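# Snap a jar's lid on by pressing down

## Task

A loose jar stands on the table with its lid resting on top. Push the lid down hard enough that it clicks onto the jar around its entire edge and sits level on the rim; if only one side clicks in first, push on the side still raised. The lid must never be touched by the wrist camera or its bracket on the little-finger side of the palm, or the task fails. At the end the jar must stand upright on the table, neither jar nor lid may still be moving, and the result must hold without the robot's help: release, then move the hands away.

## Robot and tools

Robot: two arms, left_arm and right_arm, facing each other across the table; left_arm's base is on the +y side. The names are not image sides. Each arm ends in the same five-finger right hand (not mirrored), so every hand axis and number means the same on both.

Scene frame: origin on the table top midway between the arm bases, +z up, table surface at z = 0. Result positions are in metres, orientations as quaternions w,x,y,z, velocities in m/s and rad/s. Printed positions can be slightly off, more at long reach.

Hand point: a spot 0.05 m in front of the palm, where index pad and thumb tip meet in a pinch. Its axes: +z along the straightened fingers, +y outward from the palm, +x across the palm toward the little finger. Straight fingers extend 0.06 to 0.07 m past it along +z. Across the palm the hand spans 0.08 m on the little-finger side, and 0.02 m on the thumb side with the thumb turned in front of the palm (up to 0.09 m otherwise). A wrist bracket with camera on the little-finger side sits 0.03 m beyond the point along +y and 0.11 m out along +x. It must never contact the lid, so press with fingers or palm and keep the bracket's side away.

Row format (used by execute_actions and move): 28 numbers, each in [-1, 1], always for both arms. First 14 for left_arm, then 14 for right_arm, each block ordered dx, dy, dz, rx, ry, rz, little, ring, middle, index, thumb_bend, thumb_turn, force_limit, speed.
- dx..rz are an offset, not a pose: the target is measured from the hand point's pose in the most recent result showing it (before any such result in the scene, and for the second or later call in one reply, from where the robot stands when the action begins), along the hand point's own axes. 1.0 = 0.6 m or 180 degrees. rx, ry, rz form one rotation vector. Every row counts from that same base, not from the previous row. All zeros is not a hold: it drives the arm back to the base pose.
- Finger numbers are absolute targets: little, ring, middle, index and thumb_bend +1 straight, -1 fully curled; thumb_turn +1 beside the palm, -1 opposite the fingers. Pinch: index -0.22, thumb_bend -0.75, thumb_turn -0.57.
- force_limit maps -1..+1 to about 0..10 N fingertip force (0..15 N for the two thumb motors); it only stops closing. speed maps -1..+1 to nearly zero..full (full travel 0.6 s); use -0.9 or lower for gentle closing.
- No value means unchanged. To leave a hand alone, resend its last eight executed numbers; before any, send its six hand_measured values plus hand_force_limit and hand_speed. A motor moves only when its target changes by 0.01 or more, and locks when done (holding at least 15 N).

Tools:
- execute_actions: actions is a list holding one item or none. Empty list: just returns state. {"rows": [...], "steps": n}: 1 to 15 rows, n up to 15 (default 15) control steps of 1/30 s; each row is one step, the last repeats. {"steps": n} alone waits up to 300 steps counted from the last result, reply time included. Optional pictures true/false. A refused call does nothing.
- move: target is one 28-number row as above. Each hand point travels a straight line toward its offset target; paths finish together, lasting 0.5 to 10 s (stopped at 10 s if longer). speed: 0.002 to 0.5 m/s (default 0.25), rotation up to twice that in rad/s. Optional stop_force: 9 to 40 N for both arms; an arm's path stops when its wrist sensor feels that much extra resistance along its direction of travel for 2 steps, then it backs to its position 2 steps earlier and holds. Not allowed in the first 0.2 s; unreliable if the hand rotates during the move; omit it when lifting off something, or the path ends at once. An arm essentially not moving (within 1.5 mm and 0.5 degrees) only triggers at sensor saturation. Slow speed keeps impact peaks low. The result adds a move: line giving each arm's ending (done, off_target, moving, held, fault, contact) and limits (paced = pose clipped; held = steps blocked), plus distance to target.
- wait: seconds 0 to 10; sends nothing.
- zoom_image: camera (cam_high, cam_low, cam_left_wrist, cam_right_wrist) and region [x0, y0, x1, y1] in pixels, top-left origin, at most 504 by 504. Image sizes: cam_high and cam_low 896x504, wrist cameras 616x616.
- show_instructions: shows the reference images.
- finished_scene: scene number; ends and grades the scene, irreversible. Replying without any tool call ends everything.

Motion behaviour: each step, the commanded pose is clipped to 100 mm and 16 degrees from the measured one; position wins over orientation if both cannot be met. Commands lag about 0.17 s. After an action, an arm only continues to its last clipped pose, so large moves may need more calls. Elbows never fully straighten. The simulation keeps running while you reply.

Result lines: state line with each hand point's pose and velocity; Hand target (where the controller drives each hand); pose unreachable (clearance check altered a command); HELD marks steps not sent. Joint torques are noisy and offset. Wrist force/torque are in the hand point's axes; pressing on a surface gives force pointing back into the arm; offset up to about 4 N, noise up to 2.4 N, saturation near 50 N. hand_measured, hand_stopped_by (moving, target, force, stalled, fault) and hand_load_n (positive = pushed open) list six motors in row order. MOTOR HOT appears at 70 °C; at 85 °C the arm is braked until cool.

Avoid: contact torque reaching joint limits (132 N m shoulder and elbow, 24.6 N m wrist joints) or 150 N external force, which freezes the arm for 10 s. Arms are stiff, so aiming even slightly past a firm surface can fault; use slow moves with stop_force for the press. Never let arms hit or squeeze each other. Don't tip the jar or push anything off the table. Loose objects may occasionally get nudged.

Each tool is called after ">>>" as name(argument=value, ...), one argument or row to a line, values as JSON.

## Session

>>> execute_actions(
  actions=[],
)

Scene clock: 0.00 s of 5400.00 s.
left_arm: end_effector_position=(+0.3276, +0.5357, +0.4777) hand_measured=(+1.000, +1.000, +1.000, +1.000, +1.000, +1.000) hand_load_n=(+0.0, +0.0, +0.0, +0.0, +0.0, +0.0) hand_stopped_by=(target, target, target, target, target, target) hand_force_limit=0.00 hand_speed=-0.80 end_effector_quat_wxyz=(+0.008, +0.267, +0.964, +0.005) end_effector_velocity=(-0.000, +0.000, +0.000) end_effector_angular_velocity=(+0.001, +0.001, +0.001) | right_arm: end_effector_position=(+0.0859, -0.2219, +0.4822) hand_measured=(+1.000, +1.000, +1.000, +1.000, +1.000, +1.000) hand_load_n=(+0.0, +0.0, +0.0, +0.0, +0.0, +0.0) hand_stopped_by=(target, target, target, target, target, target) hand_force_limit=0.00 hand_speed=-0.80 end_effector_quat_wxyz=(-0.007, -0.366, +0.930, +0.012) end_effector_velocity=(-0.001, -0.000, +0.001) end_effector_angular_velocity=(-0.000, +0.001, -0.000)
Joint positions: left_arm=[ 0.551 -1.75   1.366  1.946  1.554 -1.886] | right_arm=[-1.204 -1.698  1.318  1.963  1.547 -1.868]
Joint velocities: left_arm=[ 0.     0.    -0.001  0.001  0.    -0.001] | right_arm=[ 0.    -0.001 -0.     0.002 -0.     0.001]
Joint torques (N m, as the arm reports them, + toward a larger angle): no reading
Motor temperatures (°C, as the motors report them): left_arm=[25 26 24 31 29 33] | right_arm=[27 25 26 32 31 37]
Wrist force (N, on the end effector, along its own x y z axes, offset not removed): no reading
Wrist torque (N m, same axes, about the end effector's origin, offset not removed): no reading
Hand target (left_arm): +0.328, +0.536, +0.478; +0.008, +0.267, +0.964, +0.005
Hand target (right_arm): +0.086, -0.222, +0.482; -0.007, -0.366, +0.930, +0.012

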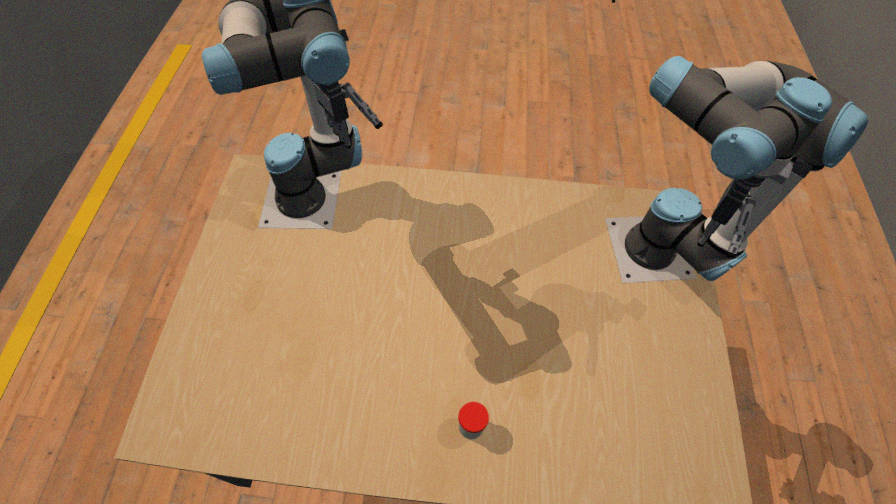

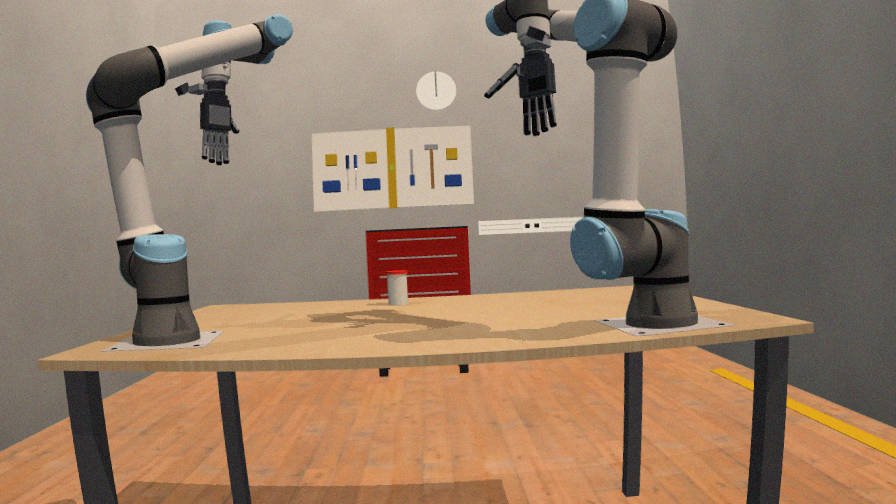

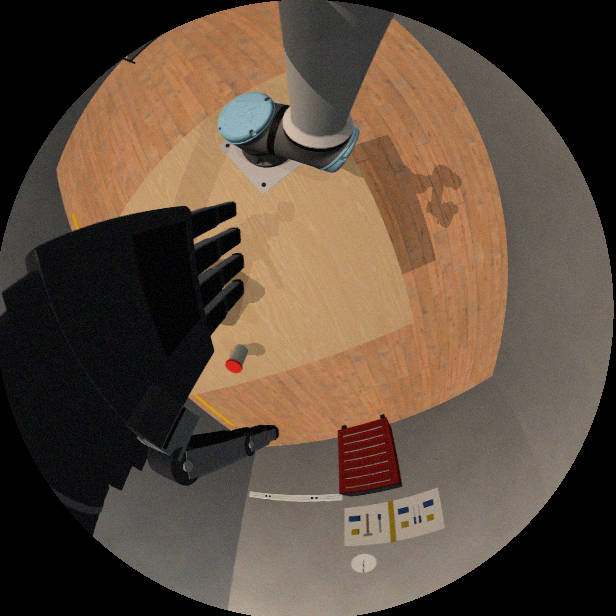

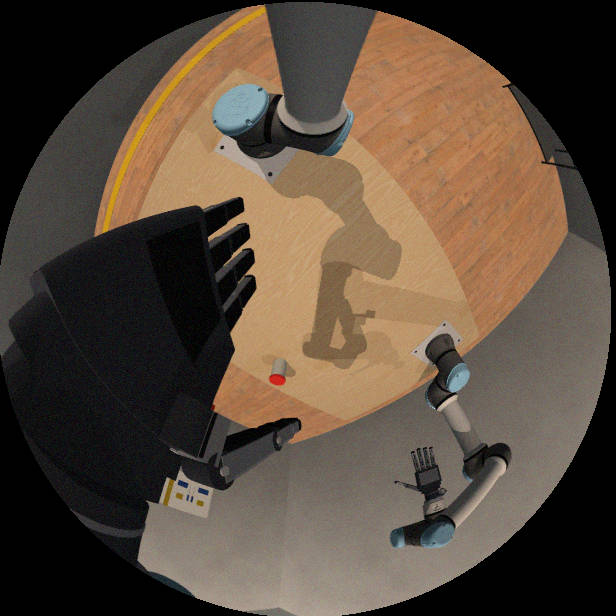

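>>> move(
  target=[-0.893,-0.485,0.41,-0.385,-0.385,0.385,1,1,1,1,1,1,0,-0.8,0,0,0,0,0,0,1,1,1,1,1,1,0,-0.8],
  speed=0.4,
)

>>> zoom_image(
  camera="cam_low",
  region=[350,230,450,310],
)

Scene clock: 5.10 s of 5400.00 s.
left_arm: end_effector_position=(+0.6415, +0.0118, +0.2354) hand_measured=(+1.000, +1.000, +1.000, +1.000, +1.000, +1.000) hand_load_n=(+0.0, +0.0, +0.0, +0.0, +0.0, +0.0) hand_stopped_by=(target, target, target, target, target, target) hand_force_limit=0.00 hand_speed=-0.80 end_effector_quat_wxyz=(+0.617, +0.613, +0.343, +0.355) end_effector_velocity=(+0.002, -0.002, -0.000) end_effector_angular_velocity=(-0.002, -0.010, -0.009) | right_arm: end_effector_position=(+0.0859, -0.2219, +0.4822) hand_measured=(+1.000, +1.000, +1.000, +1.000, +1.000, +1.000) hand_load_n=(+0.0, +0.0, +0.0, +0.0, +0.0, +0.0) hand_stopped_by=(target, target, target, target, target, target) hand_force_limit=0.00 hand_speed=-0.80 end_effector_quat_wxyz=(-0.007, -0.366, +0.930, +0.012) end_effector_velocity=(+0.000, +0.000, -0.000) end_effector_angular_velocity=(-0.000, +0.001, +0.000)
Joint positions: left_arm=[ 0.399 -0.988  1.663 -0.689  1.102  0.018] | right_arm=[-1.204 -1.698  1.318  1.963  1.547 -1.868]
Joint velocities: left_arm=[ 0.005  0.008 -0.006 -0.013  0.014  0.008] | right_arm=[-0.     0.001  0.     0.    -0.    -0.001]
Joint torques (N m, as the arm reports them, + toward a larger angle): left_arm=[ 14.51 -30.59 -24.82  -3.35   2.93   2.27] | right_arm=[ -0.58 -13.14 -13.77   2.32   0.06  -0.02]
Motor temperatures (°C, as the motors report them): left_arm=[25 26 24 31 29 33] | right_arm=[27 25 26 32 31 37]
Wrist force (N, on the end effector, along its own x y z axes, offset not removed): left_arm=[-1.6 0.0 -3.0] | right_arm=[-1.6 -3.3 -1.5]
Wrist torque (N m, same axes, about the end effector's origin, offset not removed): left_arm=[0.29 0.22 -0.01] | right_arm=[-0.16 0.55 -0.29]
Hand target (left_arm): +0.642, +0.011, +0.235; +0.617, +0.613, +0.343, +0.355
Hand target (right_arm): +0.086, -0.222, +0.482; -0.007, -0.366, +0.930, +0.012
Off the commanded pose (left_arm): 0.001 m, 0 deg.
Off the commanded pose (right_arm): 0.000 m, 0 deg.
move: done; limits=paced

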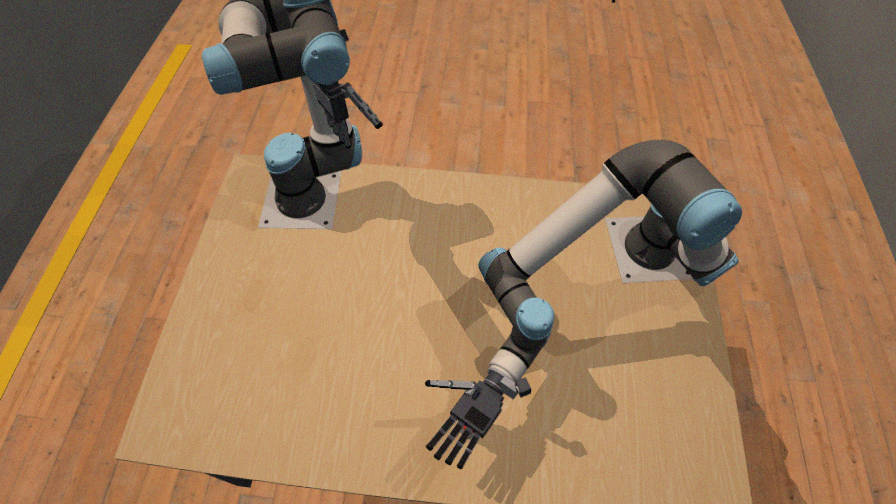

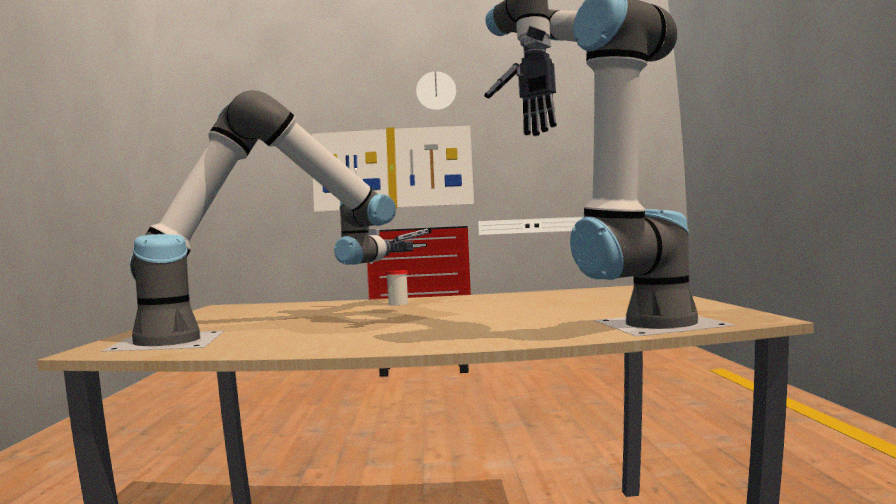

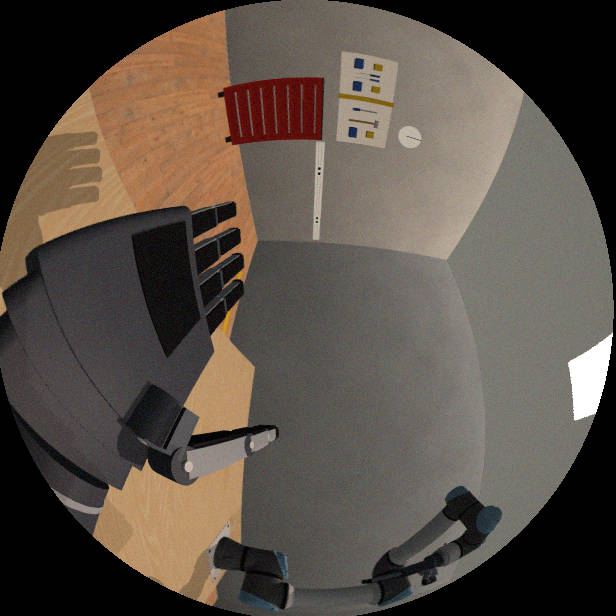

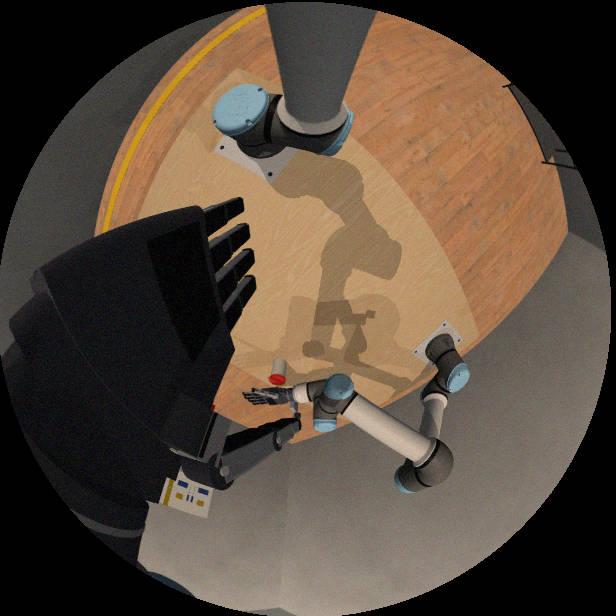

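Region (350, 230, 450, 310) of cam_low's 896x504 image, scaled by 5.040, with more detail than that image has; it fills the top 403 rows of this view, and the rest is white.

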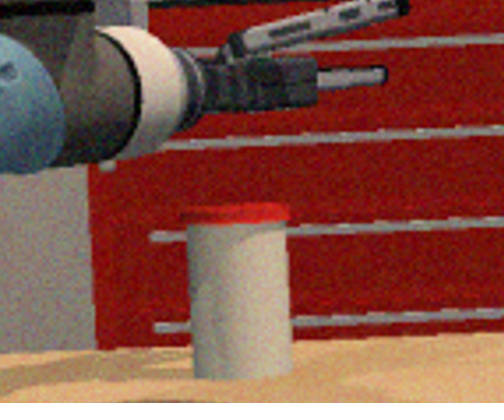

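>>> move(
  target=[0,-0.082,-0.003,0.0045,0,-0.0045,1,1,1,1,1,1,0,-0.8,0,0,0,0,0,0,1,1,1,1,1,1,0,-0.8],
  speed=0.12,
)

>>> move(
  target=[0,-0.035,0,0,0,0,1,1,1,1,1,1,0,-0.8,0,0,0,0,0,0,1,1,1,1,1,1,0,-0.8],
  speed=0.005,
  stop_force=40,
)

>>> zoom_image(
  camera="cam_low",
  region=[350,230,450,310],
)

Scene clock: 8.60 s of 5400.00 s.
left_arm: end_effector_position=(+0.6408, +0.0129, +0.1866) hand_measured=(+1.000, +1.000, +1.000, +1.000, +1.000, +1.000) hand_load_n=(+0.0, +0.0, +0.0, +0.0, +0.0, +0.0) hand_stopped_by=(target, target, target, target, target, target) hand_force_limit=0.00 hand_speed=-0.80 end_effector_quat_wxyz=(+0.615, +0.615, +0.350, +0.348) end_effector_velocity=(+0.001, +0.001, -0.003) end_effector_angular_velocity=(+0.000, +0.002, +0.001) | right_arm: end_effector_position=(+0.0859, -0.2219, +0.4822) hand_measured=(+1.000, +1.000, +1.000, +1.000, +1.000, +1.000) hand_load_n=(+0.0, +0.0, +0.0, +0.0, +0.0, +0.0) hand_stopped_by=(target, target, target, target, target, target) hand_force_limit=0.00 hand_speed=-0.80 end_effector_quat_wxyz=(-0.007, -0.366, +0.930, +0.012) end_effector_velocity=(+0.000, -0.000, -0.000) end_effector_angular_velocity=(-0.000, +0.000, -0.001)
Joint positions: left_arm=[ 0.397 -0.917  1.688 -0.77   1.1   -0.004] | right_arm=[-1.204 -1.698  1.318  1.963  1.547 -1.868]
Joint velocities: left_arm=[ 0.001  0.004  0.001 -0.003 -0.    -0.002] | right_arm=[-0.001 -0.     0.001 -0.     0.     0.001]
Joint torques (N m, as the arm reports them, + toward a larger angle): left_arm=[-12.28 -31.57  -8.85  -2.94  -2.88  -2.18] | right_arm=[ -0.92 -12.54 -13.76   2.35   0.12  -0.01]
Motor temperatures (°C, as the motors report them): left_arm=[25 26 24 31 29 33] | right_arm=[27 25 26 32 31 37]
Wrist force (N, on the end effector, along its own x y z axes, offset not removed): left_arm=[-0.4 0.9 -2.5] | right_arm=[-0.1 -5.6 -0.4]
Wrist torque (N m, same axes, about the end effector's origin, offset not removed): left_arm=[0.38 0.34 -0.08] | right_arm=[-0.62 0.24 -0.21]
Hand target (left_arm): +0.641, +0.013, +0.186; +0.615, +0.615, +0.350, +0.348
Hand target (right_arm): +0.086, -0.222, +0.482; -0.007, -0.366, +0.930, +0.012
Off the commanded pose (left_arm): 0.000 m, 0 deg.
Off the commanded pose (right_arm): 0.000 m, 0 deg.
move: done

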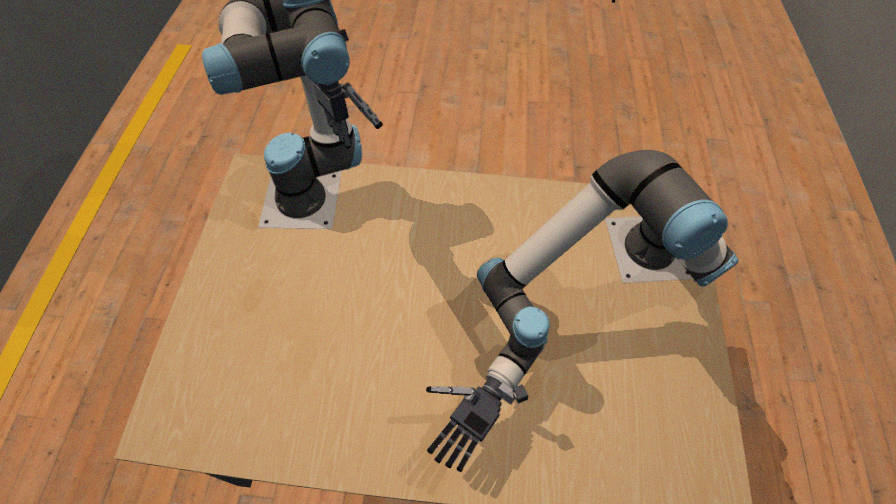

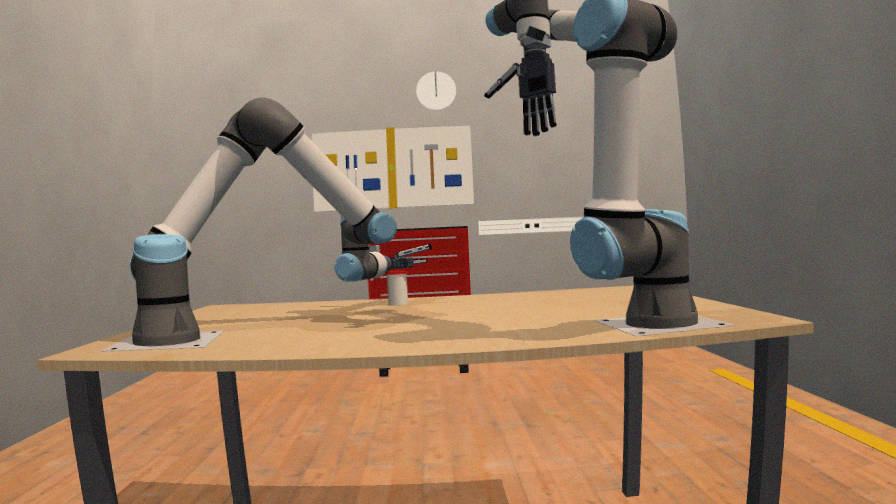

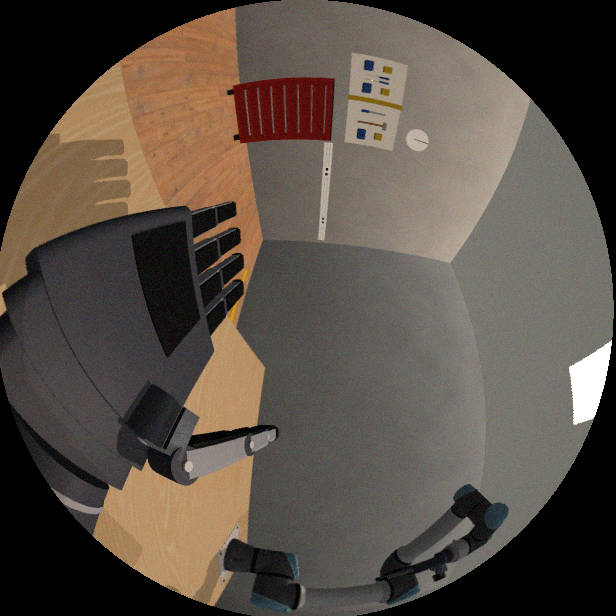

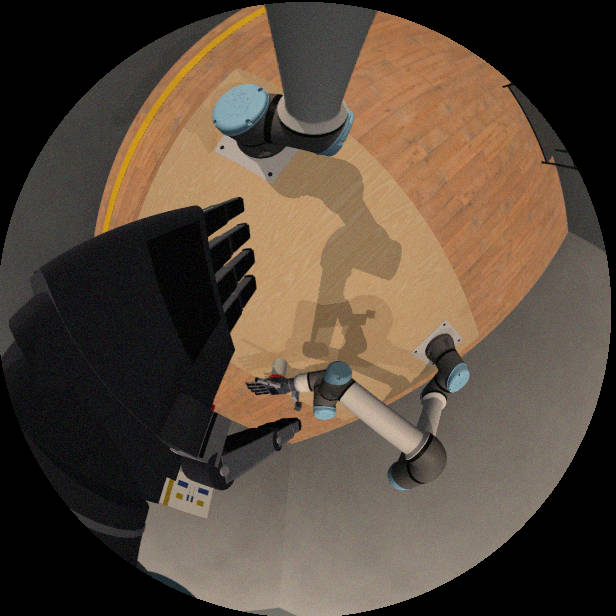

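Scene clock: 11.67 s of 5400.00 s.
left_arm: end_effector_position=(+0.6408, +0.0128, +0.1734) hand_measured=(+1.000, +1.000, +1.000, +1.000, +1.000, +1.000) hand_load_n=(+0.0, +0.0, +0.0, +0.0, +0.0, +0.0) hand_stopped_by=(target, target, target, target, target, target) hand_force_limit=0.00 hand_speed=-0.80 end_effector_quat_wxyz=(+0.615, +0.615, +0.350, +0.348) end_effector_velocity=(-0.000, -0.000, +0.000) end_effector_angular_velocity=(+0.003, +0.001, -0.000) | right_arm: end_effector_position=(+0.0859, -0.2219, +0.4822) hand_measured=(+1.000, +1.000, +1.000, +1.000, +1.000, +1.000) hand_load_n=(+0.0, +0.0, +0.0, +0.0, +0.0, +0.0) hand_stopped_by=(target, target, target, target, target, target) hand_force_limit=0.00 hand_speed=-0.80 end_effector_quat_wxyz=(-0.007, -0.366, +0.930, +0.012) end_effector_velocity=(-0.000, -0.000, +0.000) end_effector_angular_velocity=(+0.000, -0.002, +0.001)
Joint positions: left_arm=[ 0.397 -0.895  1.693 -0.797  1.1   -0.004] | right_arm=[-1.204 -1.698  1.318  1.963  1.547 -1.868]
Joint velocities: left_arm=[-0.    -0.002 -0.     0.004 -0.     0.001] | right_arm=[ 0.001 -0.001 -0.    -0.001  0.001 -0.   ]
Joint torques (N m, as the arm reports them, + toward a larger angle): left_arm=[-11.93 -18.32   3.75   6.41  -0.97   1.36] | right_arm=[ -0.5  -12.63 -13.73   2.29  -0.11  -0.08]
Motor temperatures (°C, as the motors report them): left_arm=[25 26 24 31 29 33] | right_arm=[27 25 26 32 31 37]
Wrist force (N, on the end effector, along its own x y z axes, offset not removed): left_arm=[4.7 50.0 -18.9] | right_arm=[2.3 -2.0 1.5]
Wrist torque (N m, same axes, about the end effector's origin, offset not removed): left_arm=[4.42 0.33 2.36] | right_arm=[-0.01 -0.17 -0.07]
Hand target (left_arm): +0.641, +0.013, +0.174; +0.615, +0.615, +0.350, +0.348
Hand target (right_arm): +0.086, -0.222, +0.482; -0.007, -0.366, +0.930, +0.012
Off the commanded pose (left_arm): 0.008 m, 0 deg.
Off the commanded pose (right_arm): 0.000 m, 0 deg.
move: contact (left_arm)

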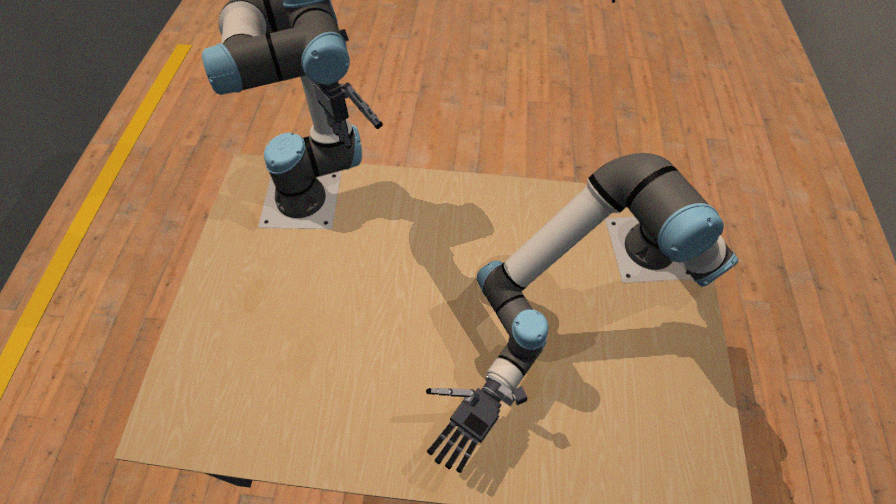

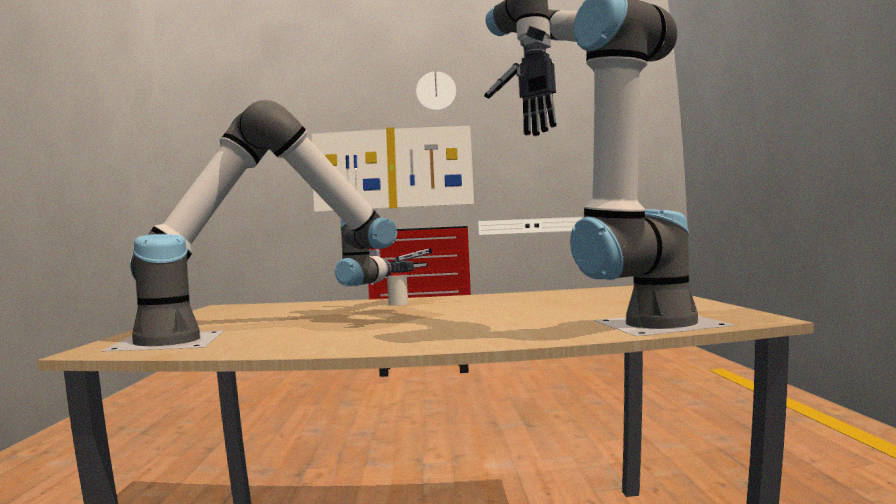

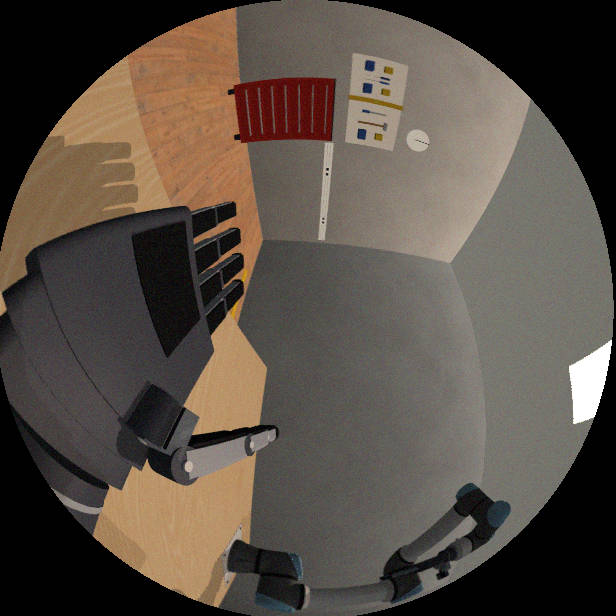

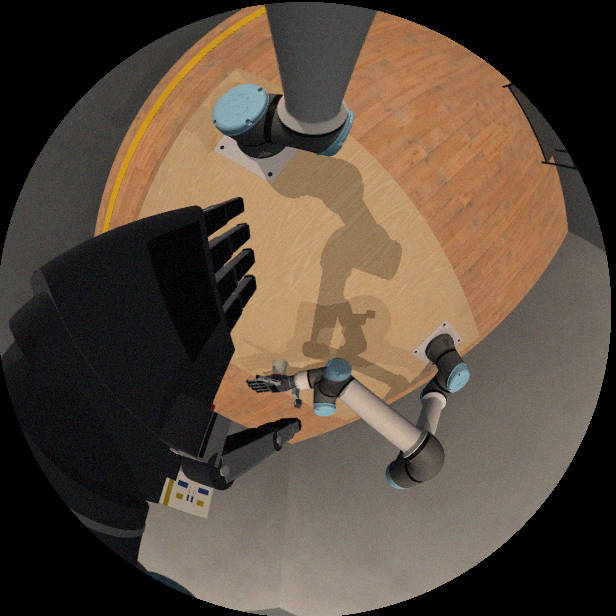

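Region (350, 230, 450, 310) of cam_low's 896x504 image, scaled by 5.040, with more detail than that image has; it fills the top 403 rows of this view, and the rest is white.

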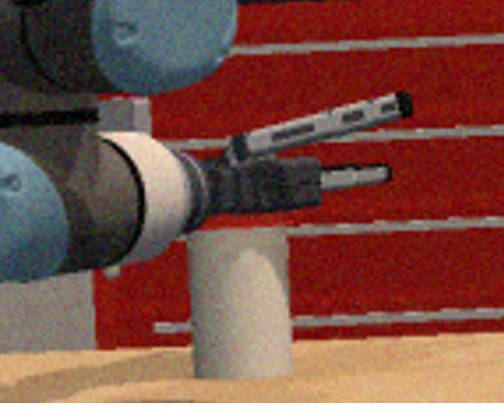

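>>> move(
  target=[0,0.25,-0.05,0,0,0,1,1,1,1,1,1,0,-0.8,0,0,0,0,0,0,1,1,1,1,1,1,0,-0.8],
)

>>> zoom_image(
  camera="cam_low",
  region=[350,230,450,310],
)

Scene clock: 14.57 s of 5400.00 s.
left_arm: end_effector_position=(+0.6154, +0.0284, +0.3231) hand_measured=(+1.000, +1.000, +1.000, +1.000, +1.000, +1.000) hand_load_n=(+0.0, +0.0, +0.0, +0.0, +0.0, +0.0) hand_stopped_by=(target, target, target, target, target, target) hand_force_limit=0.00 hand_speed=-0.80 end_effector_quat_wxyz=(+0.615, +0.615, +0.350, +0.348) end_effector_velocity=(-0.001, +0.001, +0.002) end_effector_angular_velocity=(+0.000, +0.001, +0.001) | right_arm: end_effector_position=(+0.0859, -0.2219, +0.4822) hand_measured=(+1.000, +1.000, +1.000, +1.000, +1.000, +1.000) hand_load_n=(+0.0, +0.0, +0.0, +0.0, +0.0, +0.0) hand_stopped_by=(target, target, target, target, target, target) hand_force_limit=0.00 hand_speed=-0.80 end_effector_quat_wxyz=(-0.007, -0.366, +0.930, +0.012) end_effector_velocity=(-0.001, +0.000, +0.000) end_effector_angular_velocity=(-0.001, +0.002, +0.002)
Joint positions: left_arm=[ 0.371 -1.167  1.674 -0.506  1.074 -0.004] | right_arm=[-1.204 -1.698  1.318  1.963  1.547 -1.868]
Joint velocities: left_arm=[-0.    -0.004  0.001  0.004 -0.001 -0.   ] | right_arm=[ 0.003  0.    -0.     0.002 -0.     0.001]
Joint torques (N m, as the arm reports them, + toward a larger angle): left_arm=[-11.75 -50.88 -27.68   0.03  -2.88  -2.09] | right_arm=[ -0.25 -12.83 -13.97   2.34   0.08  -0.19]
Motor temperatures (°C, as the motors report them): left_arm=[25 26 24 31 29 33] | right_arm=[27 25 26 32 31 37]
Wrist force (N, on the end effector, along its own x y z axes, offset not removed): left_arm=[-0.6 2.2 -2.4] | right_arm=[-0.5 -7.8 0.2]
Wrist torque (N m, same axes, about the end effector's origin, offset not removed): left_arm=[0.42 0.22 -0.02] | right_arm=[-0.73 0.38 -0.37]
Hand target (left_arm): +0.615, +0.028, +0.323; +0.615, +0.615, +0.350, +0.348
Hand target (right_arm): +0.086, -0.222, +0.482; -0.007, -0.366, +0.930, +0.012
Off the commanded pose (left_arm): 0.000 m, 0 deg.
Off the commanded pose (right_arm): 0.000 m, 0 deg.
move: done

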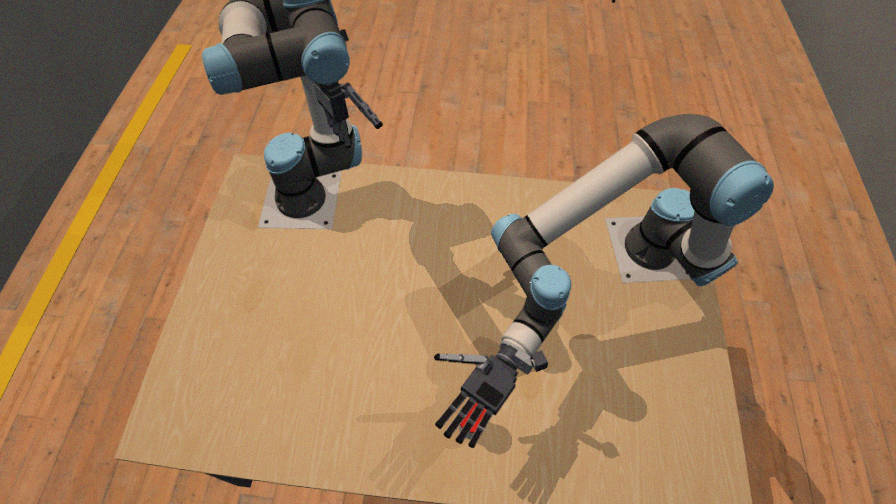

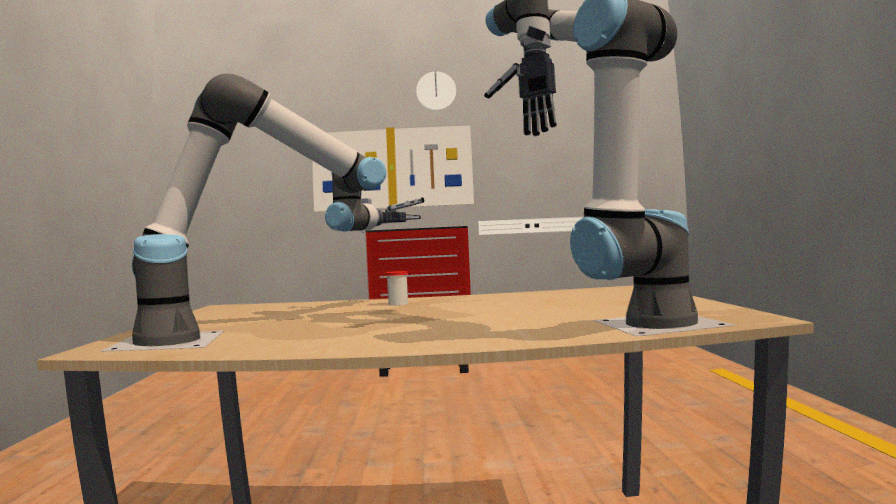

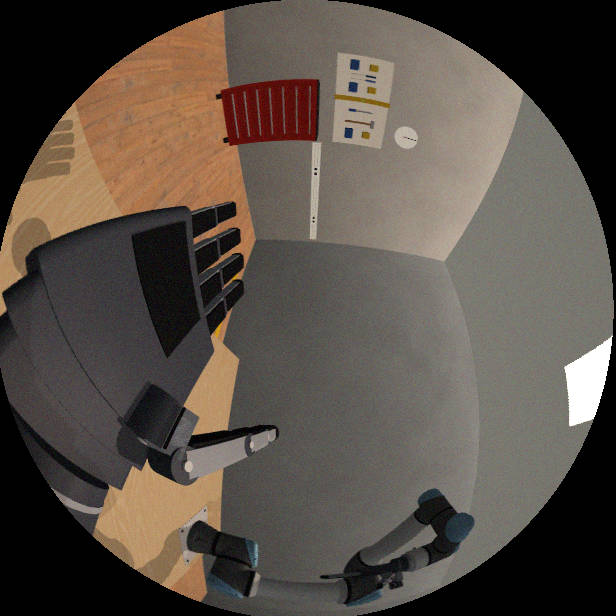

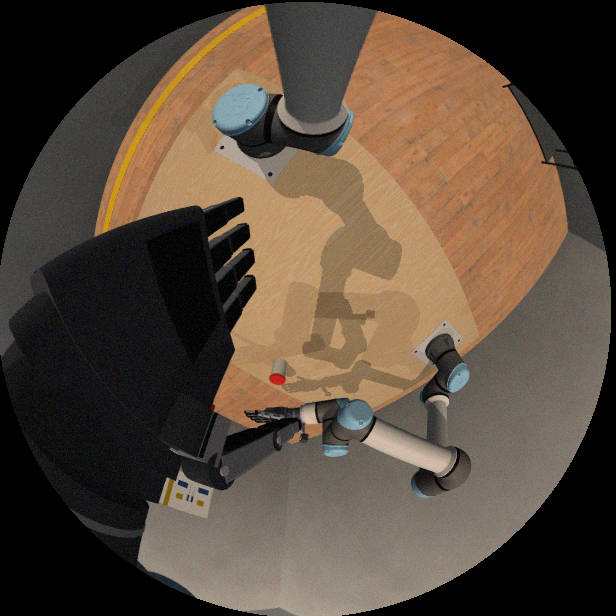

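Region (350, 230, 450, 310) of cam_low's 896x504 image, scaled by 5.040, with more detail than that image has; it fills the top 403 rows of this view, and the rest is white.

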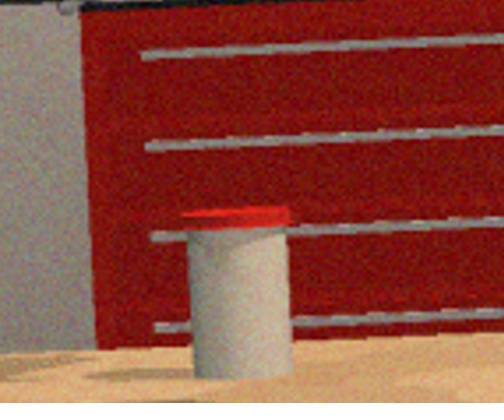

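>>> finished_scene(
  scene=2,
)

The scene is finished: the task was done.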